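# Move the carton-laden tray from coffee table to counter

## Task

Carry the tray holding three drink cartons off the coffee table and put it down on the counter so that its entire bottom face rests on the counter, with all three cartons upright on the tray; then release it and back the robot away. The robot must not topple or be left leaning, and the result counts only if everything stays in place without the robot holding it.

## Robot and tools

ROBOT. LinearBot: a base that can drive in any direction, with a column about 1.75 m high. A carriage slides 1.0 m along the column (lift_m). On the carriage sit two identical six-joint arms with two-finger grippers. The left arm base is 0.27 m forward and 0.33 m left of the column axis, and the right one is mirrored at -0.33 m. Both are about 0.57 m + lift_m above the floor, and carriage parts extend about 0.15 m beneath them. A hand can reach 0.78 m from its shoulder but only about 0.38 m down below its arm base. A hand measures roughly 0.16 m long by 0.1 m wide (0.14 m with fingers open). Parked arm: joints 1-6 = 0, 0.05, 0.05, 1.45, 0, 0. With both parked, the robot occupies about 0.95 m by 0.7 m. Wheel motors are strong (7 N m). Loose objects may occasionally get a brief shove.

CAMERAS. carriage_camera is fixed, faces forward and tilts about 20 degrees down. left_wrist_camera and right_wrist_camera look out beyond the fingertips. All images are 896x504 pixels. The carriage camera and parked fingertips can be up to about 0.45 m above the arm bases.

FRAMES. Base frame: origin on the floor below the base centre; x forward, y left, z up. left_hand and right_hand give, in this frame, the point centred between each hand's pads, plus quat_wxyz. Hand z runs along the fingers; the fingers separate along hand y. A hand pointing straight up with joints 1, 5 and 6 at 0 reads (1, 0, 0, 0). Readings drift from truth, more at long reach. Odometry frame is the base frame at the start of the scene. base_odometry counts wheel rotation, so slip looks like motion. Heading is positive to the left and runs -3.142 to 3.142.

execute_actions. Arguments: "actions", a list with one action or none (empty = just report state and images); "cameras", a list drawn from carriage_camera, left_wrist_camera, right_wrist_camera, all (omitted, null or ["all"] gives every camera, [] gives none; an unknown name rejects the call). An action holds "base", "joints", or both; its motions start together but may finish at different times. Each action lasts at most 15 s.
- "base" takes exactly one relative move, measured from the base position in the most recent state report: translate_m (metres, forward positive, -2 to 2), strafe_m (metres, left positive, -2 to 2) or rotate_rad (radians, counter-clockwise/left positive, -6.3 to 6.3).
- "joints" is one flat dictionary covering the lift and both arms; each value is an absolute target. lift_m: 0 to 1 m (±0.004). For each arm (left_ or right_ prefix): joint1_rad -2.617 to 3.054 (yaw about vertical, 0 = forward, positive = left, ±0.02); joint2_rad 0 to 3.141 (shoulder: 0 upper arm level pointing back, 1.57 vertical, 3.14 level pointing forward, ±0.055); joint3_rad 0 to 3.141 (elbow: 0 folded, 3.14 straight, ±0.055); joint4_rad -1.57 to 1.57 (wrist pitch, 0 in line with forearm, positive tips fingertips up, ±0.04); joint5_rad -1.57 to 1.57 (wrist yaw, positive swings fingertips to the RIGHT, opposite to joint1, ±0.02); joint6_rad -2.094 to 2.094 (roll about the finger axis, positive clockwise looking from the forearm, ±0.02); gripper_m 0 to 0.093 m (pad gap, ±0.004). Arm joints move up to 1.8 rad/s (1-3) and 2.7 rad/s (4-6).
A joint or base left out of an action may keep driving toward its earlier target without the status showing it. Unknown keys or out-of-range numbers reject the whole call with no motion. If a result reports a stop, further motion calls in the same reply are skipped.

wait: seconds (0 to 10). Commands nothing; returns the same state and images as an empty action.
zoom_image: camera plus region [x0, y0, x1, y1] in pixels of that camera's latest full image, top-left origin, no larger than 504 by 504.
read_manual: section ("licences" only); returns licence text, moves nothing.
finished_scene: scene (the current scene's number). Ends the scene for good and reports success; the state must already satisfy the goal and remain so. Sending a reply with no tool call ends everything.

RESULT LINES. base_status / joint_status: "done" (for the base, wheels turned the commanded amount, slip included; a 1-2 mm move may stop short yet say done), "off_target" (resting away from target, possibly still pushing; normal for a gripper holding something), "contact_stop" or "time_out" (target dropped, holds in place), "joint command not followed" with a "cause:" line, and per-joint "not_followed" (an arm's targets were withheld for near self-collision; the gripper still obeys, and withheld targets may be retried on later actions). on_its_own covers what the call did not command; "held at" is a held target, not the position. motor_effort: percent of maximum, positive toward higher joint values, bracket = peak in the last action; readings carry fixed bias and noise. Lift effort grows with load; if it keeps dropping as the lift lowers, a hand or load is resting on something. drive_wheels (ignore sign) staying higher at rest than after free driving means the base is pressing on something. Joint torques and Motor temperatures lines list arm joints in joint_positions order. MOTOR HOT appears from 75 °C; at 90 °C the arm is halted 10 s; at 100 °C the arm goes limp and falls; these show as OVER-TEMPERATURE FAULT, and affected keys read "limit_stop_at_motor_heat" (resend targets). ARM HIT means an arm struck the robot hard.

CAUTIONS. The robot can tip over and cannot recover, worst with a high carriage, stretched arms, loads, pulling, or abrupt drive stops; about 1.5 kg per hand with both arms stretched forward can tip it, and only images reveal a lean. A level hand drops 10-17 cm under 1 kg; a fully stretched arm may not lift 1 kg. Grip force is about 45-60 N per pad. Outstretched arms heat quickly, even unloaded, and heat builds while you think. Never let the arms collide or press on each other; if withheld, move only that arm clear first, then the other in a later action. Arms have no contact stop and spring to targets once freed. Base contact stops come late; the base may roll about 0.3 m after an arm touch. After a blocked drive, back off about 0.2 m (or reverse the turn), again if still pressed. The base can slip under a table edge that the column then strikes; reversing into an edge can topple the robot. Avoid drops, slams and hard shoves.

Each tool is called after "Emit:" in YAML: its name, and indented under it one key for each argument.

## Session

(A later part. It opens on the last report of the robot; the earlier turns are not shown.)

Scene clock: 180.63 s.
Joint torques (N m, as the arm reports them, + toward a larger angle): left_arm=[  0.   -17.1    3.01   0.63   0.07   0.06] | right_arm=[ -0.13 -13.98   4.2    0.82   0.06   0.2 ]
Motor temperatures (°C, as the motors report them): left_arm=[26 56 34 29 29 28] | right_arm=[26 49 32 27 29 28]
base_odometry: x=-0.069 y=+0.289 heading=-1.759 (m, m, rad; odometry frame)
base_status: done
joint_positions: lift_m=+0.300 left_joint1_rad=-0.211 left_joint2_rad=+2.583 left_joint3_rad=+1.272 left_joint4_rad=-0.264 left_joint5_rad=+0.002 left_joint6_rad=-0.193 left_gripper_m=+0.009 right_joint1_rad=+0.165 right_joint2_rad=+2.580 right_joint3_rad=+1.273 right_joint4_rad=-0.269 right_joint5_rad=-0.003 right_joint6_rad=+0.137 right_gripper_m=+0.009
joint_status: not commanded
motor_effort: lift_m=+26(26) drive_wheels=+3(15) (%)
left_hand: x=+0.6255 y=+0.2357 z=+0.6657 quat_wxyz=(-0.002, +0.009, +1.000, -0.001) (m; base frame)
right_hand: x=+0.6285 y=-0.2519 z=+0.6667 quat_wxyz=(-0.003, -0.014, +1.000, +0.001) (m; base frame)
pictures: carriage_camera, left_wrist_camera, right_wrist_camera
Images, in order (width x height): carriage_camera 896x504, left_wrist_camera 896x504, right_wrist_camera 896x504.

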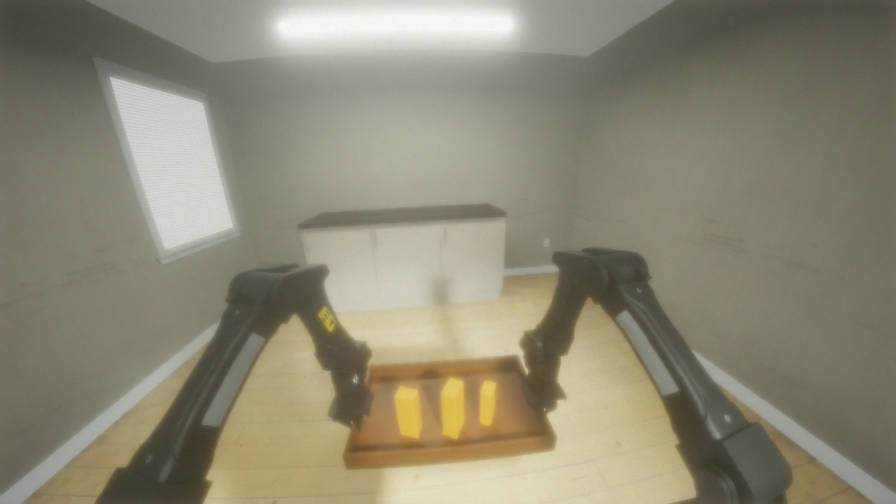

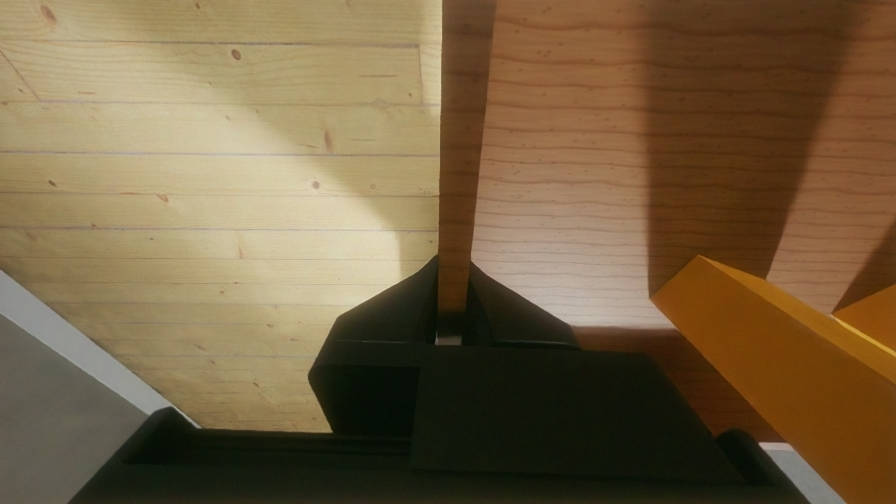

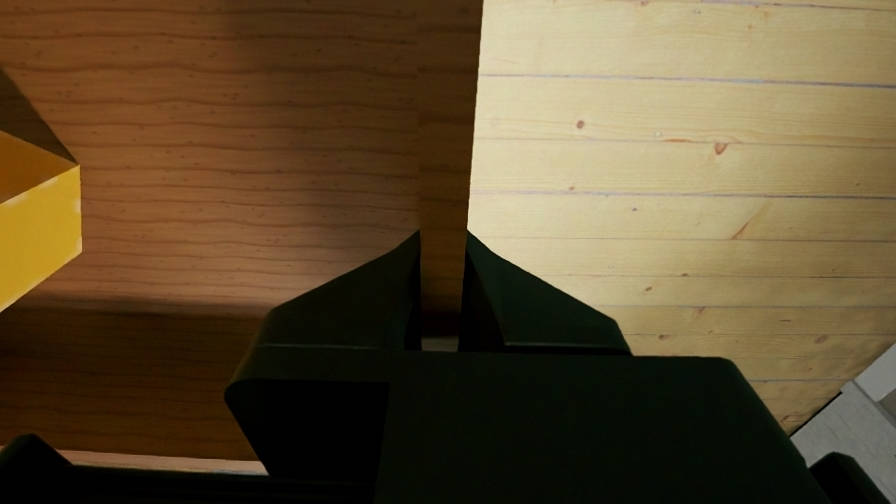

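Emit:
execute_actions:
  actions:
    - {"base": {"translate_m": 1.6}, "joints": {"lift_m": 0.65}}

Scene clock: 194.03 s.
Joint torques (N m, as the arm reports them, + toward a larger angle): left_arm=[ -0.02 -17.38   3.06   0.65   0.05   0.09] | right_arm=[ -0.38 -14.13   4.31   0.84   0.08   0.18]
Motor temperatures (°C, as the motors report them): left_arm=[26 60 34 29 29 28] | right_arm=[26 53 32 27 29 28]
base_odometry: x=-0.370 y=-1.282 heading=-1.760 (m, m, rad; odometry frame)
base_status: done
joint_positions: lift_m=+0.650 left_joint1_rad=-0.211 left_joint2_rad=+2.585 left_joint3_rad=+1.270 left_joint4_rad=-0.269 left_joint5_rad=+0.002 left_joint6_rad=-0.194 left_gripper_m=+0.009 right_joint1_rad=+0.168 right_joint2_rad=+2.583 right_joint3_rad=+1.271 right_joint4_rad=-0.274 right_joint5_rad=-0.004 right_joint6_rad=+0.138 right_gripper_m=+0.009
joint_status: all done
motor_effort: lift_m=+25(33) drive_wheels=-7(14) (%)
left_hand: x=+0.6222 y=+0.2363 z=+1.0144 quat_wxyz=(-0.007, +0.008, +1.000, +0.000) (m; base frame)
right_hand: x=+0.6253 y=-0.2512 z=+1.0154 quat_wxyz=(-0.008, -0.015, +1.000, +0.001) (m; base frame)
pictures: carriage_camera, left_wrist_camera, right_wrist_camera
Images, in order (width x height): carriage_camera 896x504, left_wrist_camera 896x504, right_wrist_camera 896x504.

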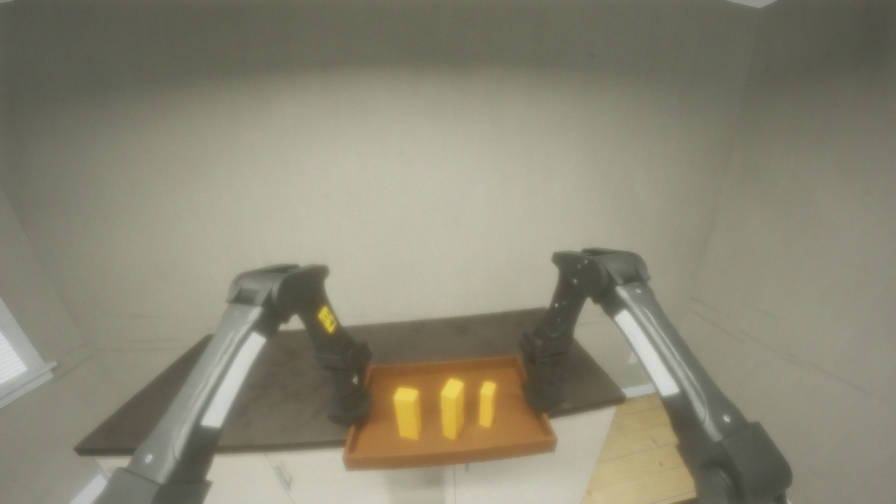

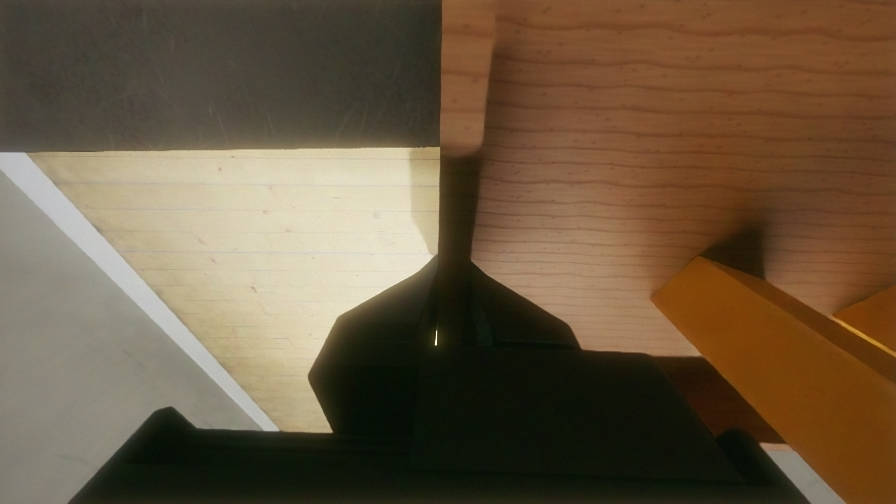

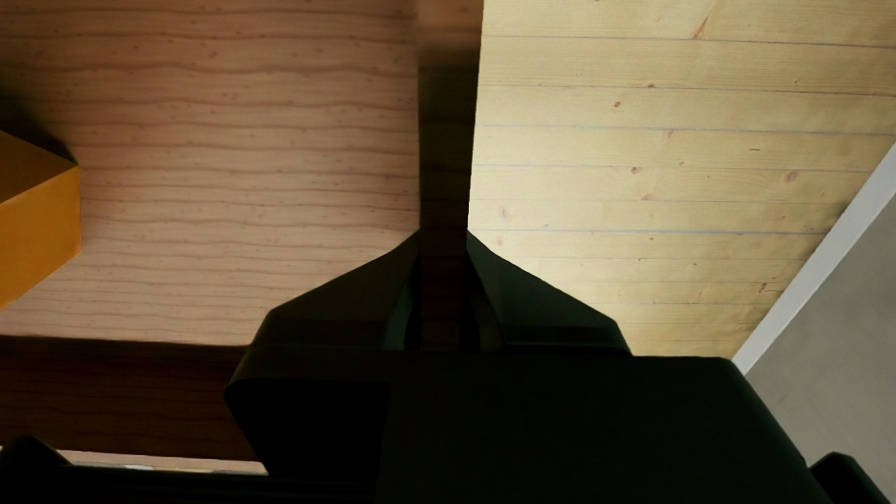

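Emit:
execute_actions:
  actions:
    - {"base": {"translate_m": 0.29}, "joints": {"lift_m": 0.61}}

Scene clock: 204.20 s.
Joint torques (N m, as the arm reports them, + toward a larger angle): left_arm=[ -0.01 -18.63   3.05   0.57   0.02   0.09] | right_arm=[ -0.45 -14.84   4.39   0.8    0.07   0.19]
Motor temperatures (°C, as the motors report them): left_arm=[26 62 34 29 29 28] | right_arm=[26 55 32 27 29 28]
base_odometry: x=-0.425 y=-1.567 heading=-1.761 (m, m, rad; odometry frame)
base_status: done
joint_positions: lift_m=+0.610 left_joint1_rad=-0.211 left_joint2_rad=+2.599 left_joint3_rad=+1.270 left_joint4_rad=-0.264 left_joint5_rad=+0.007 left_joint6_rad=-0.194 left_gripper_m=+0.009 right_joint1_rad=+0.168 right_joint2_rad=+2.592 right_joint3_rad=+1.268 right_joint4_rad=-0.271 right_joint5_rad=-0.004 right_joint6_rad=+0.139 right_gripper_m=+0.009
joint_status: all done
motor_effort: lift_m=+24(23) drive_wheels=-8(9) (%)
left_hand: x=+0.6187 y=+0.2362 z=+0.9699 quat_wxyz=(-0.012, +0.008, +1.000, -0.001) (m; base frame)
right_hand: x=+0.6218 y=-0.2516 z=+0.9723 quat_wxyz=(-0.012, -0.014, +1.000, +0.000) (m; base frame)
pictures: carriage_camera, left_wrist_camera, right_wrist_camera
Images, in order (width x height): carriage_camera 896x504, left_wrist_camera 896x504, right_wrist_camera 896x504.

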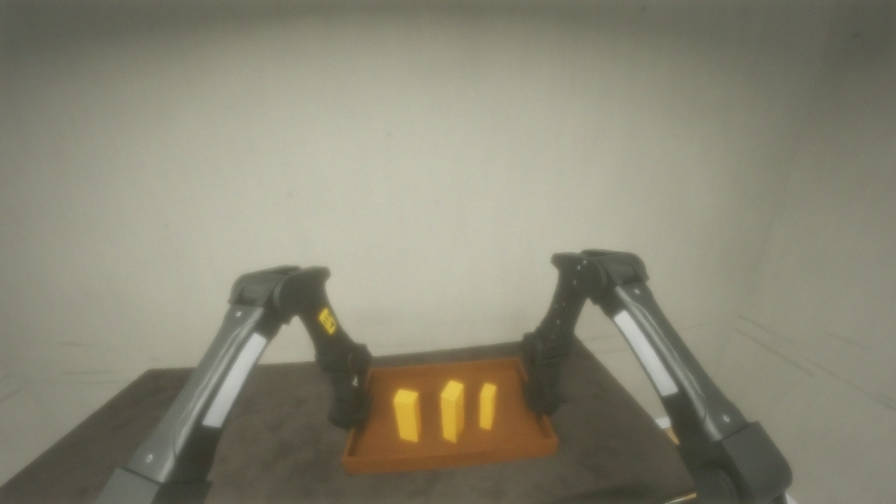

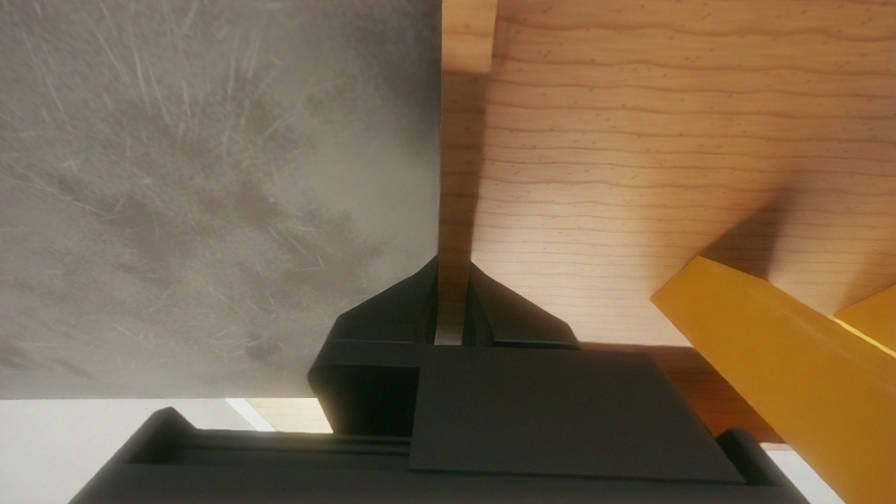

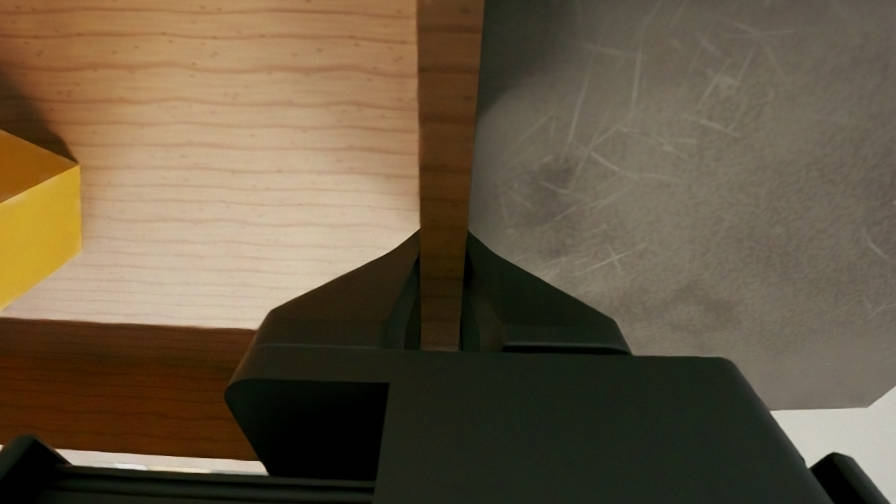

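Emit:
execute_actions:
  actions:
    - {"joints": {"lift_m": 0.582}}
  cameras: []

Scene clock: 207.73 s.
Joint torques (N m, as the arm reports them, + toward a larger angle): left_arm=[  0.04 -18.38   3.06   0.62   0.     0.09] | right_arm=[ -0.45 -14.64   4.44   0.81   0.08   0.17]
Motor temperatures (°C, as the motors report them): left_arm=[26 64 34 29 29 28] | right_arm=[26 56 32 27 29 28]
base_odometry: x=-0.425 y=-1.567 heading=-1.761 (m, m, rad; odometry frame)
base_status: not commanded
joint_positions: lift_m=+0.582 left_joint1_rad=-0.211 left_joint2_rad=+2.596 left_joint3_rad=+1.270 left_joint4_rad=-0.268 left_joint5_rad=+0.007 left_joint6_rad=-0.194 left_gripper_m=+0.009 right_joint1_rad=+0.168 right_joint2_rad=+2.589 right_joint3_rad=+1.268 right_joint4_rad=-0.273 right_joint5_rad=-0.004 right_joint6_rad=+0.139 right_gripper_m=+0.009
joint_status: all done
motor_effort: lift_m=+24(23) drive_wheels=-6(9) (%)
left_hand: x=+0.6187 y=+0.2363 z=+0.9429 quat_wxyz=(-0.012, +0.008, +1.000, -0.001) (m; base frame)
right_hand: x=+0.6219 y=-0.2516 z=+0.9451 quat_wxyz=(-0.012, -0.014, +1.000, +0.000) (m; base frame)
pictures: none
No camera images: the call's "cameras" was empty. Leave "cameras" out to get every camera's image.

Emit:
execute_actions:
  actions:
    - {"joints": {"lift_m": 0.566}}
  cameras: []

Scene clock: 209.90 s.
Joint torques (N m, as the arm reports them, + toward a larger angle): left_arm=[  0.02 -17.13   3.15   0.6    0.06   0.09] | right_arm=[ -0.49 -13.91   4.55   0.81   0.05   0.18]
Motor temperatures (°C, as the motors report them): left_arm=[26 64 34 29 29 28] | right_arm=[26 56 32 27 29 28]
base_odometry: x=-0.425 y=-1.567 heading=-1.761 (m, m, rad; odometry frame)
base_status: not commanded
joint_positions: lift_m=+0.566 left_joint1_rad=-0.211 left_joint2_rad=+2.583 left_joint3_rad=+1.270 left_joint4_rad=-0.263 left_joint5_rad=+0.000 left_joint6_rad=-0.194 left_gripper_m=+0.009 right_joint1_rad=+0.168 right_joint2_rad=+2.579 right_joint3_rad=+1.268 right_joint4_rad=-0.269 right_joint5_rad=-0.001 right_joint6_rad=+0.139 right_gripper_m=+0.009
joint_status: all done
motor_effort: lift_m=+22(21) drive_wheels=-4(9) (%)
left_hand: x=+0.6246 y=+0.2363 z=+0.9317 quat_wxyz=(-0.003, +0.008, +1.000, +0.001) (m; base frame)
right_hand: x=+0.6263 y=-0.2514 z=+0.9327 quat_wxyz=(-0.005, -0.014, +1.000, +0.000) (m; base frame)
pictures: none
No camera images: the call's "cameras" was empty. Leave "cameras" out to get every camera's image.

Touchdown at the expected height. I'll unload the arms before releasing.

Emit:
execute_actions:
  actions:
    - {"joints": {"left_joint2_rad": 2.58, "right_joint2_rad": 2.578, "left_joint4_rad": -0.264, "right_joint4_rad": -0.267}}
  cameras: []

Scene clock: 213.87 s.
Joint torques (N m, as the arm reports them, + toward a larger angle): left_arm=[ -0.06 -14.1    3.14   0.49   0.08   0.08] | right_arm=[ -0.51 -11.5    4.54   0.57   0.05   0.18]
Motor temperatures (°C, as the motors report them): left_arm=[26 65 34 29 29 28] | right_arm=[26 57 32 27 29 28]
base_odometry: x=-0.425 y=-1.567 heading=-1.761 (m, m, rad; odometry frame)
base_status: not commanded
joint_positions: lift_m=+0.566 left_joint1_rad=-0.211 left_joint2_rad=+2.584 left_joint3_rad=+1.270 left_joint4_rad=-0.263 left_joint5_rad=+0.000 left_joint6_rad=-0.194 left_gripper_m=+0.009 right_joint1_rad=+0.168 right_joint2_rad=+2.580 right_joint3_rad=+1.268 right_joint4_rad=-0.270 right_joint5_rad=-0.001 right_joint6_rad=+0.139 right_gripper_m=+0.009
joint_status: all done
motor_effort: lift_m=+22(22) drive_wheels=-4(6) (%)
left_hand: x=+0.6240 y=+0.2364 z=+0.9313 quat_wxyz=(-0.003, +0.008, +1.000, +0.001) (m; base frame)
right_hand: x=+0.6260 y=-0.2514 z=+0.9326 quat_wxyz=(-0.005, -0.014, +1.000, +0.000) (m; base frame)
pictures: none
No camera images: the call's "cameras" was empty. Leave "cameras" out to get every camera's image.

Emit:
execute_actions:
  actions:
    - {"joints": {"left_gripper_m": 0.06, "right_gripper_m": 0.06}}
  cameras: []

Emit:
execute_actions:
  actions:
    - {"joints": {"lift_m": 0.7}}

Scene clock: 217.47 s.
Joint torques (N m, as the arm reports them, + toward a larger angle): left_arm=[ -0.02 -14.15   3.23   0.46   0.07   0.05] | right_arm=[ -0.49 -11.55   4.48   0.56   0.06   0.13]
Motor temperatures (°C, as the motors report them): left_arm=[26 64 34 29 29 28] | right_arm=[26 56 32 27 29 28]
base_odometry: x=-0.425 y=-1.567 heading=-1.761 (m, m, rad; odometry frame)
base_status: not commanded
joint_positions: lift_m=+0.566 left_joint1_rad=-0.211 left_joint2_rad=+2.584 left_joint3_rad=+1.270 left_joint4_rad=-0.263 left_joint5_rad=+0.000 left_joint6_rad=-0.191 left_gripper_m=+0.060 right_joint1_rad=+0.168 right_joint2_rad=+2.580 right_joint3_rad=+1.268 right_joint4_rad=-0.268 right_joint5_rad=-0.001 right_joint6_rad=+0.143 right_gripper_m=+0.060
joint_status: all done
motor_effort: lift_m=+21(22) drive_wheels=-5(3) (%)
left_hand: x=+0.6240 y=+0.2364 z=+0.9313 quat_wxyz=(-0.003, +0.010, +1.000, +0.001) (m; base frame)
right_hand: x=+0.6262 y=-0.2514 z=+0.9326 quat_wxyz=(-0.005, -0.013, +1.000, +0.000) (m; base frame)
pictures: none
No camera images: the call's "cameras" was empty. Leave "cameras" out to get every camera's image.

Scene clock: 218.53 s.
Joint torques (N m, as the arm reports them, + toward a larger angle): left_arm=[ -0.02 -13.64   3.19   0.48   0.08   0.05] | right_arm=[ -0.44 -11.32   4.5    0.53   0.05   0.13]
Motor temperatures (°C, as the motors report them): left_arm=[26 64 34 29 29 28] | right_arm=[26 56 32 27 29 28]
base_odometry: x=-0.425 y=-1.567 heading=-1.761 (m, m, rad; odometry frame)
base_status: not commanded
joint_positions: lift_m=+0.700 left_joint1_rad=-0.211 left_joint2_rad=+2.579 left_joint3_rad=+1.270 left_joint4_rad=-0.263 left_joint5_rad=+0.000 left_joint6_rad=-0.191 left_gripper_m=+0.060 right_joint1_rad=+0.168 right_joint2_rad=+2.577 right_joint3_rad=+1.268 right_joint4_rad=-0.266 right_joint5_rad=-0.001 right_joint6_rad=+0.144 right_gripper_m=+0.060
joint_status: all done
motor_effort: lift_m=+24(29) drive_wheels=+4(7) (%)
left_hand: x=+0.6257 y=+0.2361 z=+1.0668 quat_wxyz=(-0.001, +0.010, +1.000, +0.000) (m; base frame)
right_hand: x=+0.6277 y=-0.2511 z=+1.0674 quat_wxyz=(-0.002, -0.012, +1.000, +0.000) (m; base frame)
pictures: carriage_camera, left_wrist_camera, right_wrist_camera
Images, in order (width x height): carriage_camera 896x504, left_wrist_camera 896x504, right_wrist_camera 896x504.

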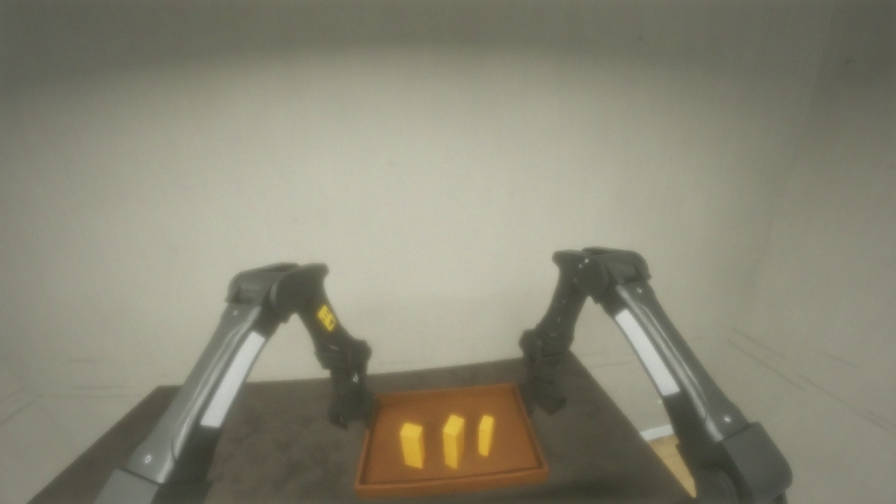

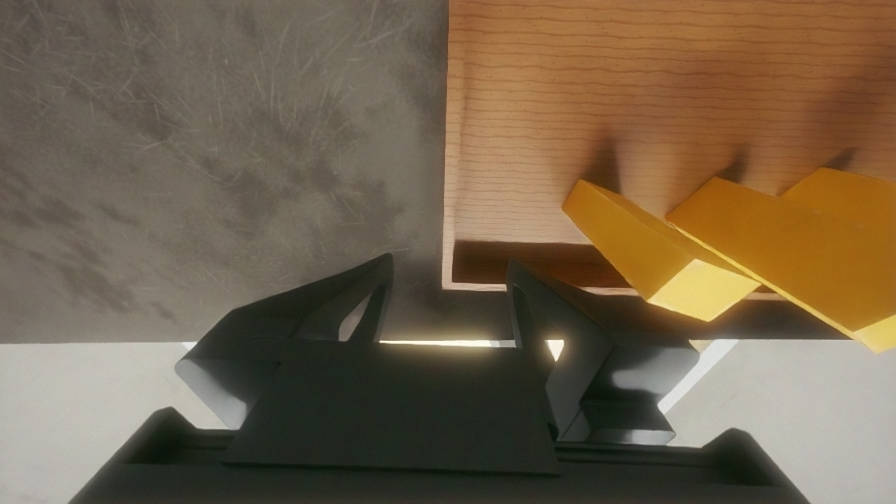

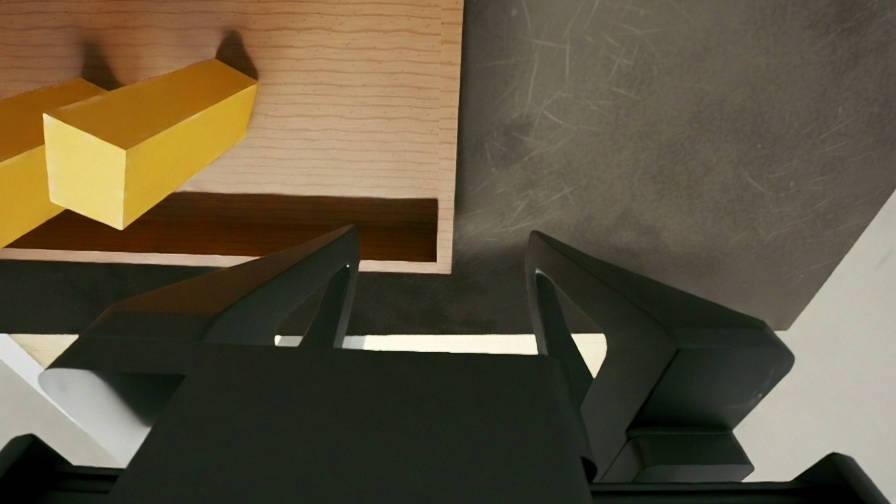

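The tray is down with a good margin from the edge. Backing away and parking the arms.

Emit:
execute_actions:
  actions:
    - {"base": {"translate_m": -0.5}, "joints": {"left_joint1_rad": 0, "left_joint2_rad": 0.05, "left_joint3_rad": 0.05, "left_joint4_rad": 1.45, "left_joint5_rad": 0, "left_joint6_rad": 0, "right_joint1_rad": 0, "right_joint2_rad": 0.05, "right_joint3_rad": 0.05, "right_joint4_rad": 1.45, "right_joint5_rad": 0, "right_joint6_rad": 0}}
  cameras: ["carriage_camera"]

Emit:
zoom_image:
  camera: "carriage_camera"
  region: [340, 280, 560, 420]

Scene clock: 227.33 s.
Joint torques (N m, as the arm reports them, + toward a larger angle): left_arm=[-0.89  4.39  3.59 -0.16  0.09  0.05] | right_arm=[ 0.13  3.01  4.72 -0.3   0.04  0.04]
Motor temperatures (°C, as the motors report them): left_arm=[26 62 34 29 29 28] | right_arm=[26 55 32 27 29 28]
base_odometry: x=-0.331 y=-1.076 heading=-1.761 (m, m, rad; odometry frame)
base_status: done
joint_positions: lift_m=+0.700 left_joint1_rad=+0.010 left_joint2_rad=+0.056 left_joint3_rad=+0.066 left_joint4_rad=+1.458 left_joint5_rad=-0.001 left_joint6_rad=-0.006 left_gripper_m=+0.060 right_joint1_rad=-0.004 right_joint2_rad=+0.061 right_joint3_rad=+0.071 right_joint4_rad=+1.459 right_joint5_rad=+0.001 right_joint6_rad=+0.004 right_gripper_m=+0.060
joint_status: all done
motor_effort: lift_m=+24(24) drive_wheels=-7(15) (%)
left_hand: x=+0.2956 y=+0.3126 z=+1.7148 quat_wxyz=(+0.999, -0.001, +0.051, +0.002) (m; base frame)
right_hand: x=+0.2953 y=-0.3125 z=+1.7164 quat_wxyz=(+0.999, +0.001, +0.051, +0.000) (m; base frame)
pictures: carriage_camera
Images, in order (width x height): carriage_camera 896x504.

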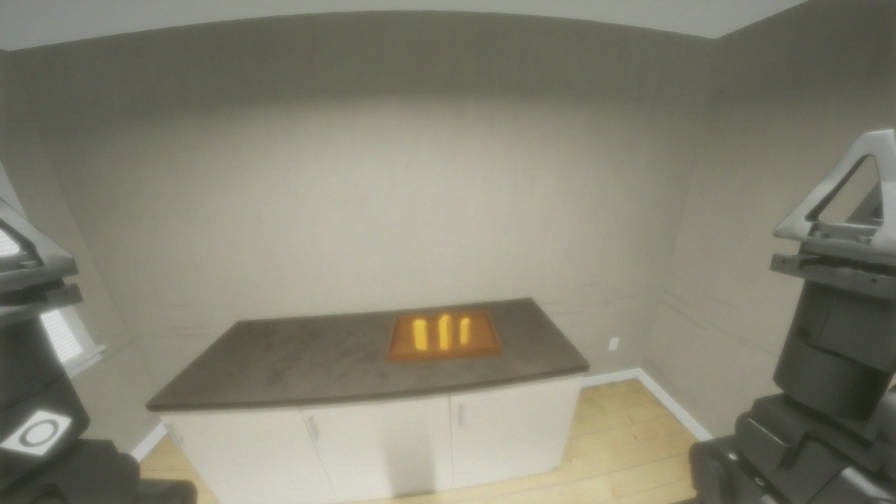

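Region (340, 280, 560, 420) of carriage_camera's 896x504 image, scaled by 2.291, with more detail than that image has; it fills the top 321 rows of this view, and the rest is white.

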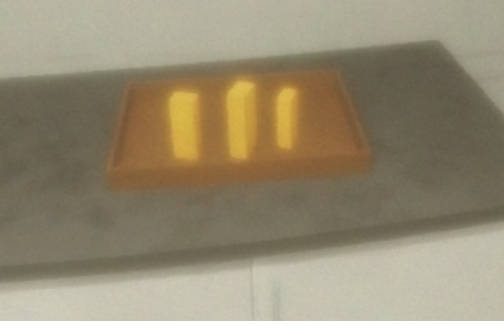

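Emit:
finished_scene:
  scene: 2

The scene is finished: the task was done.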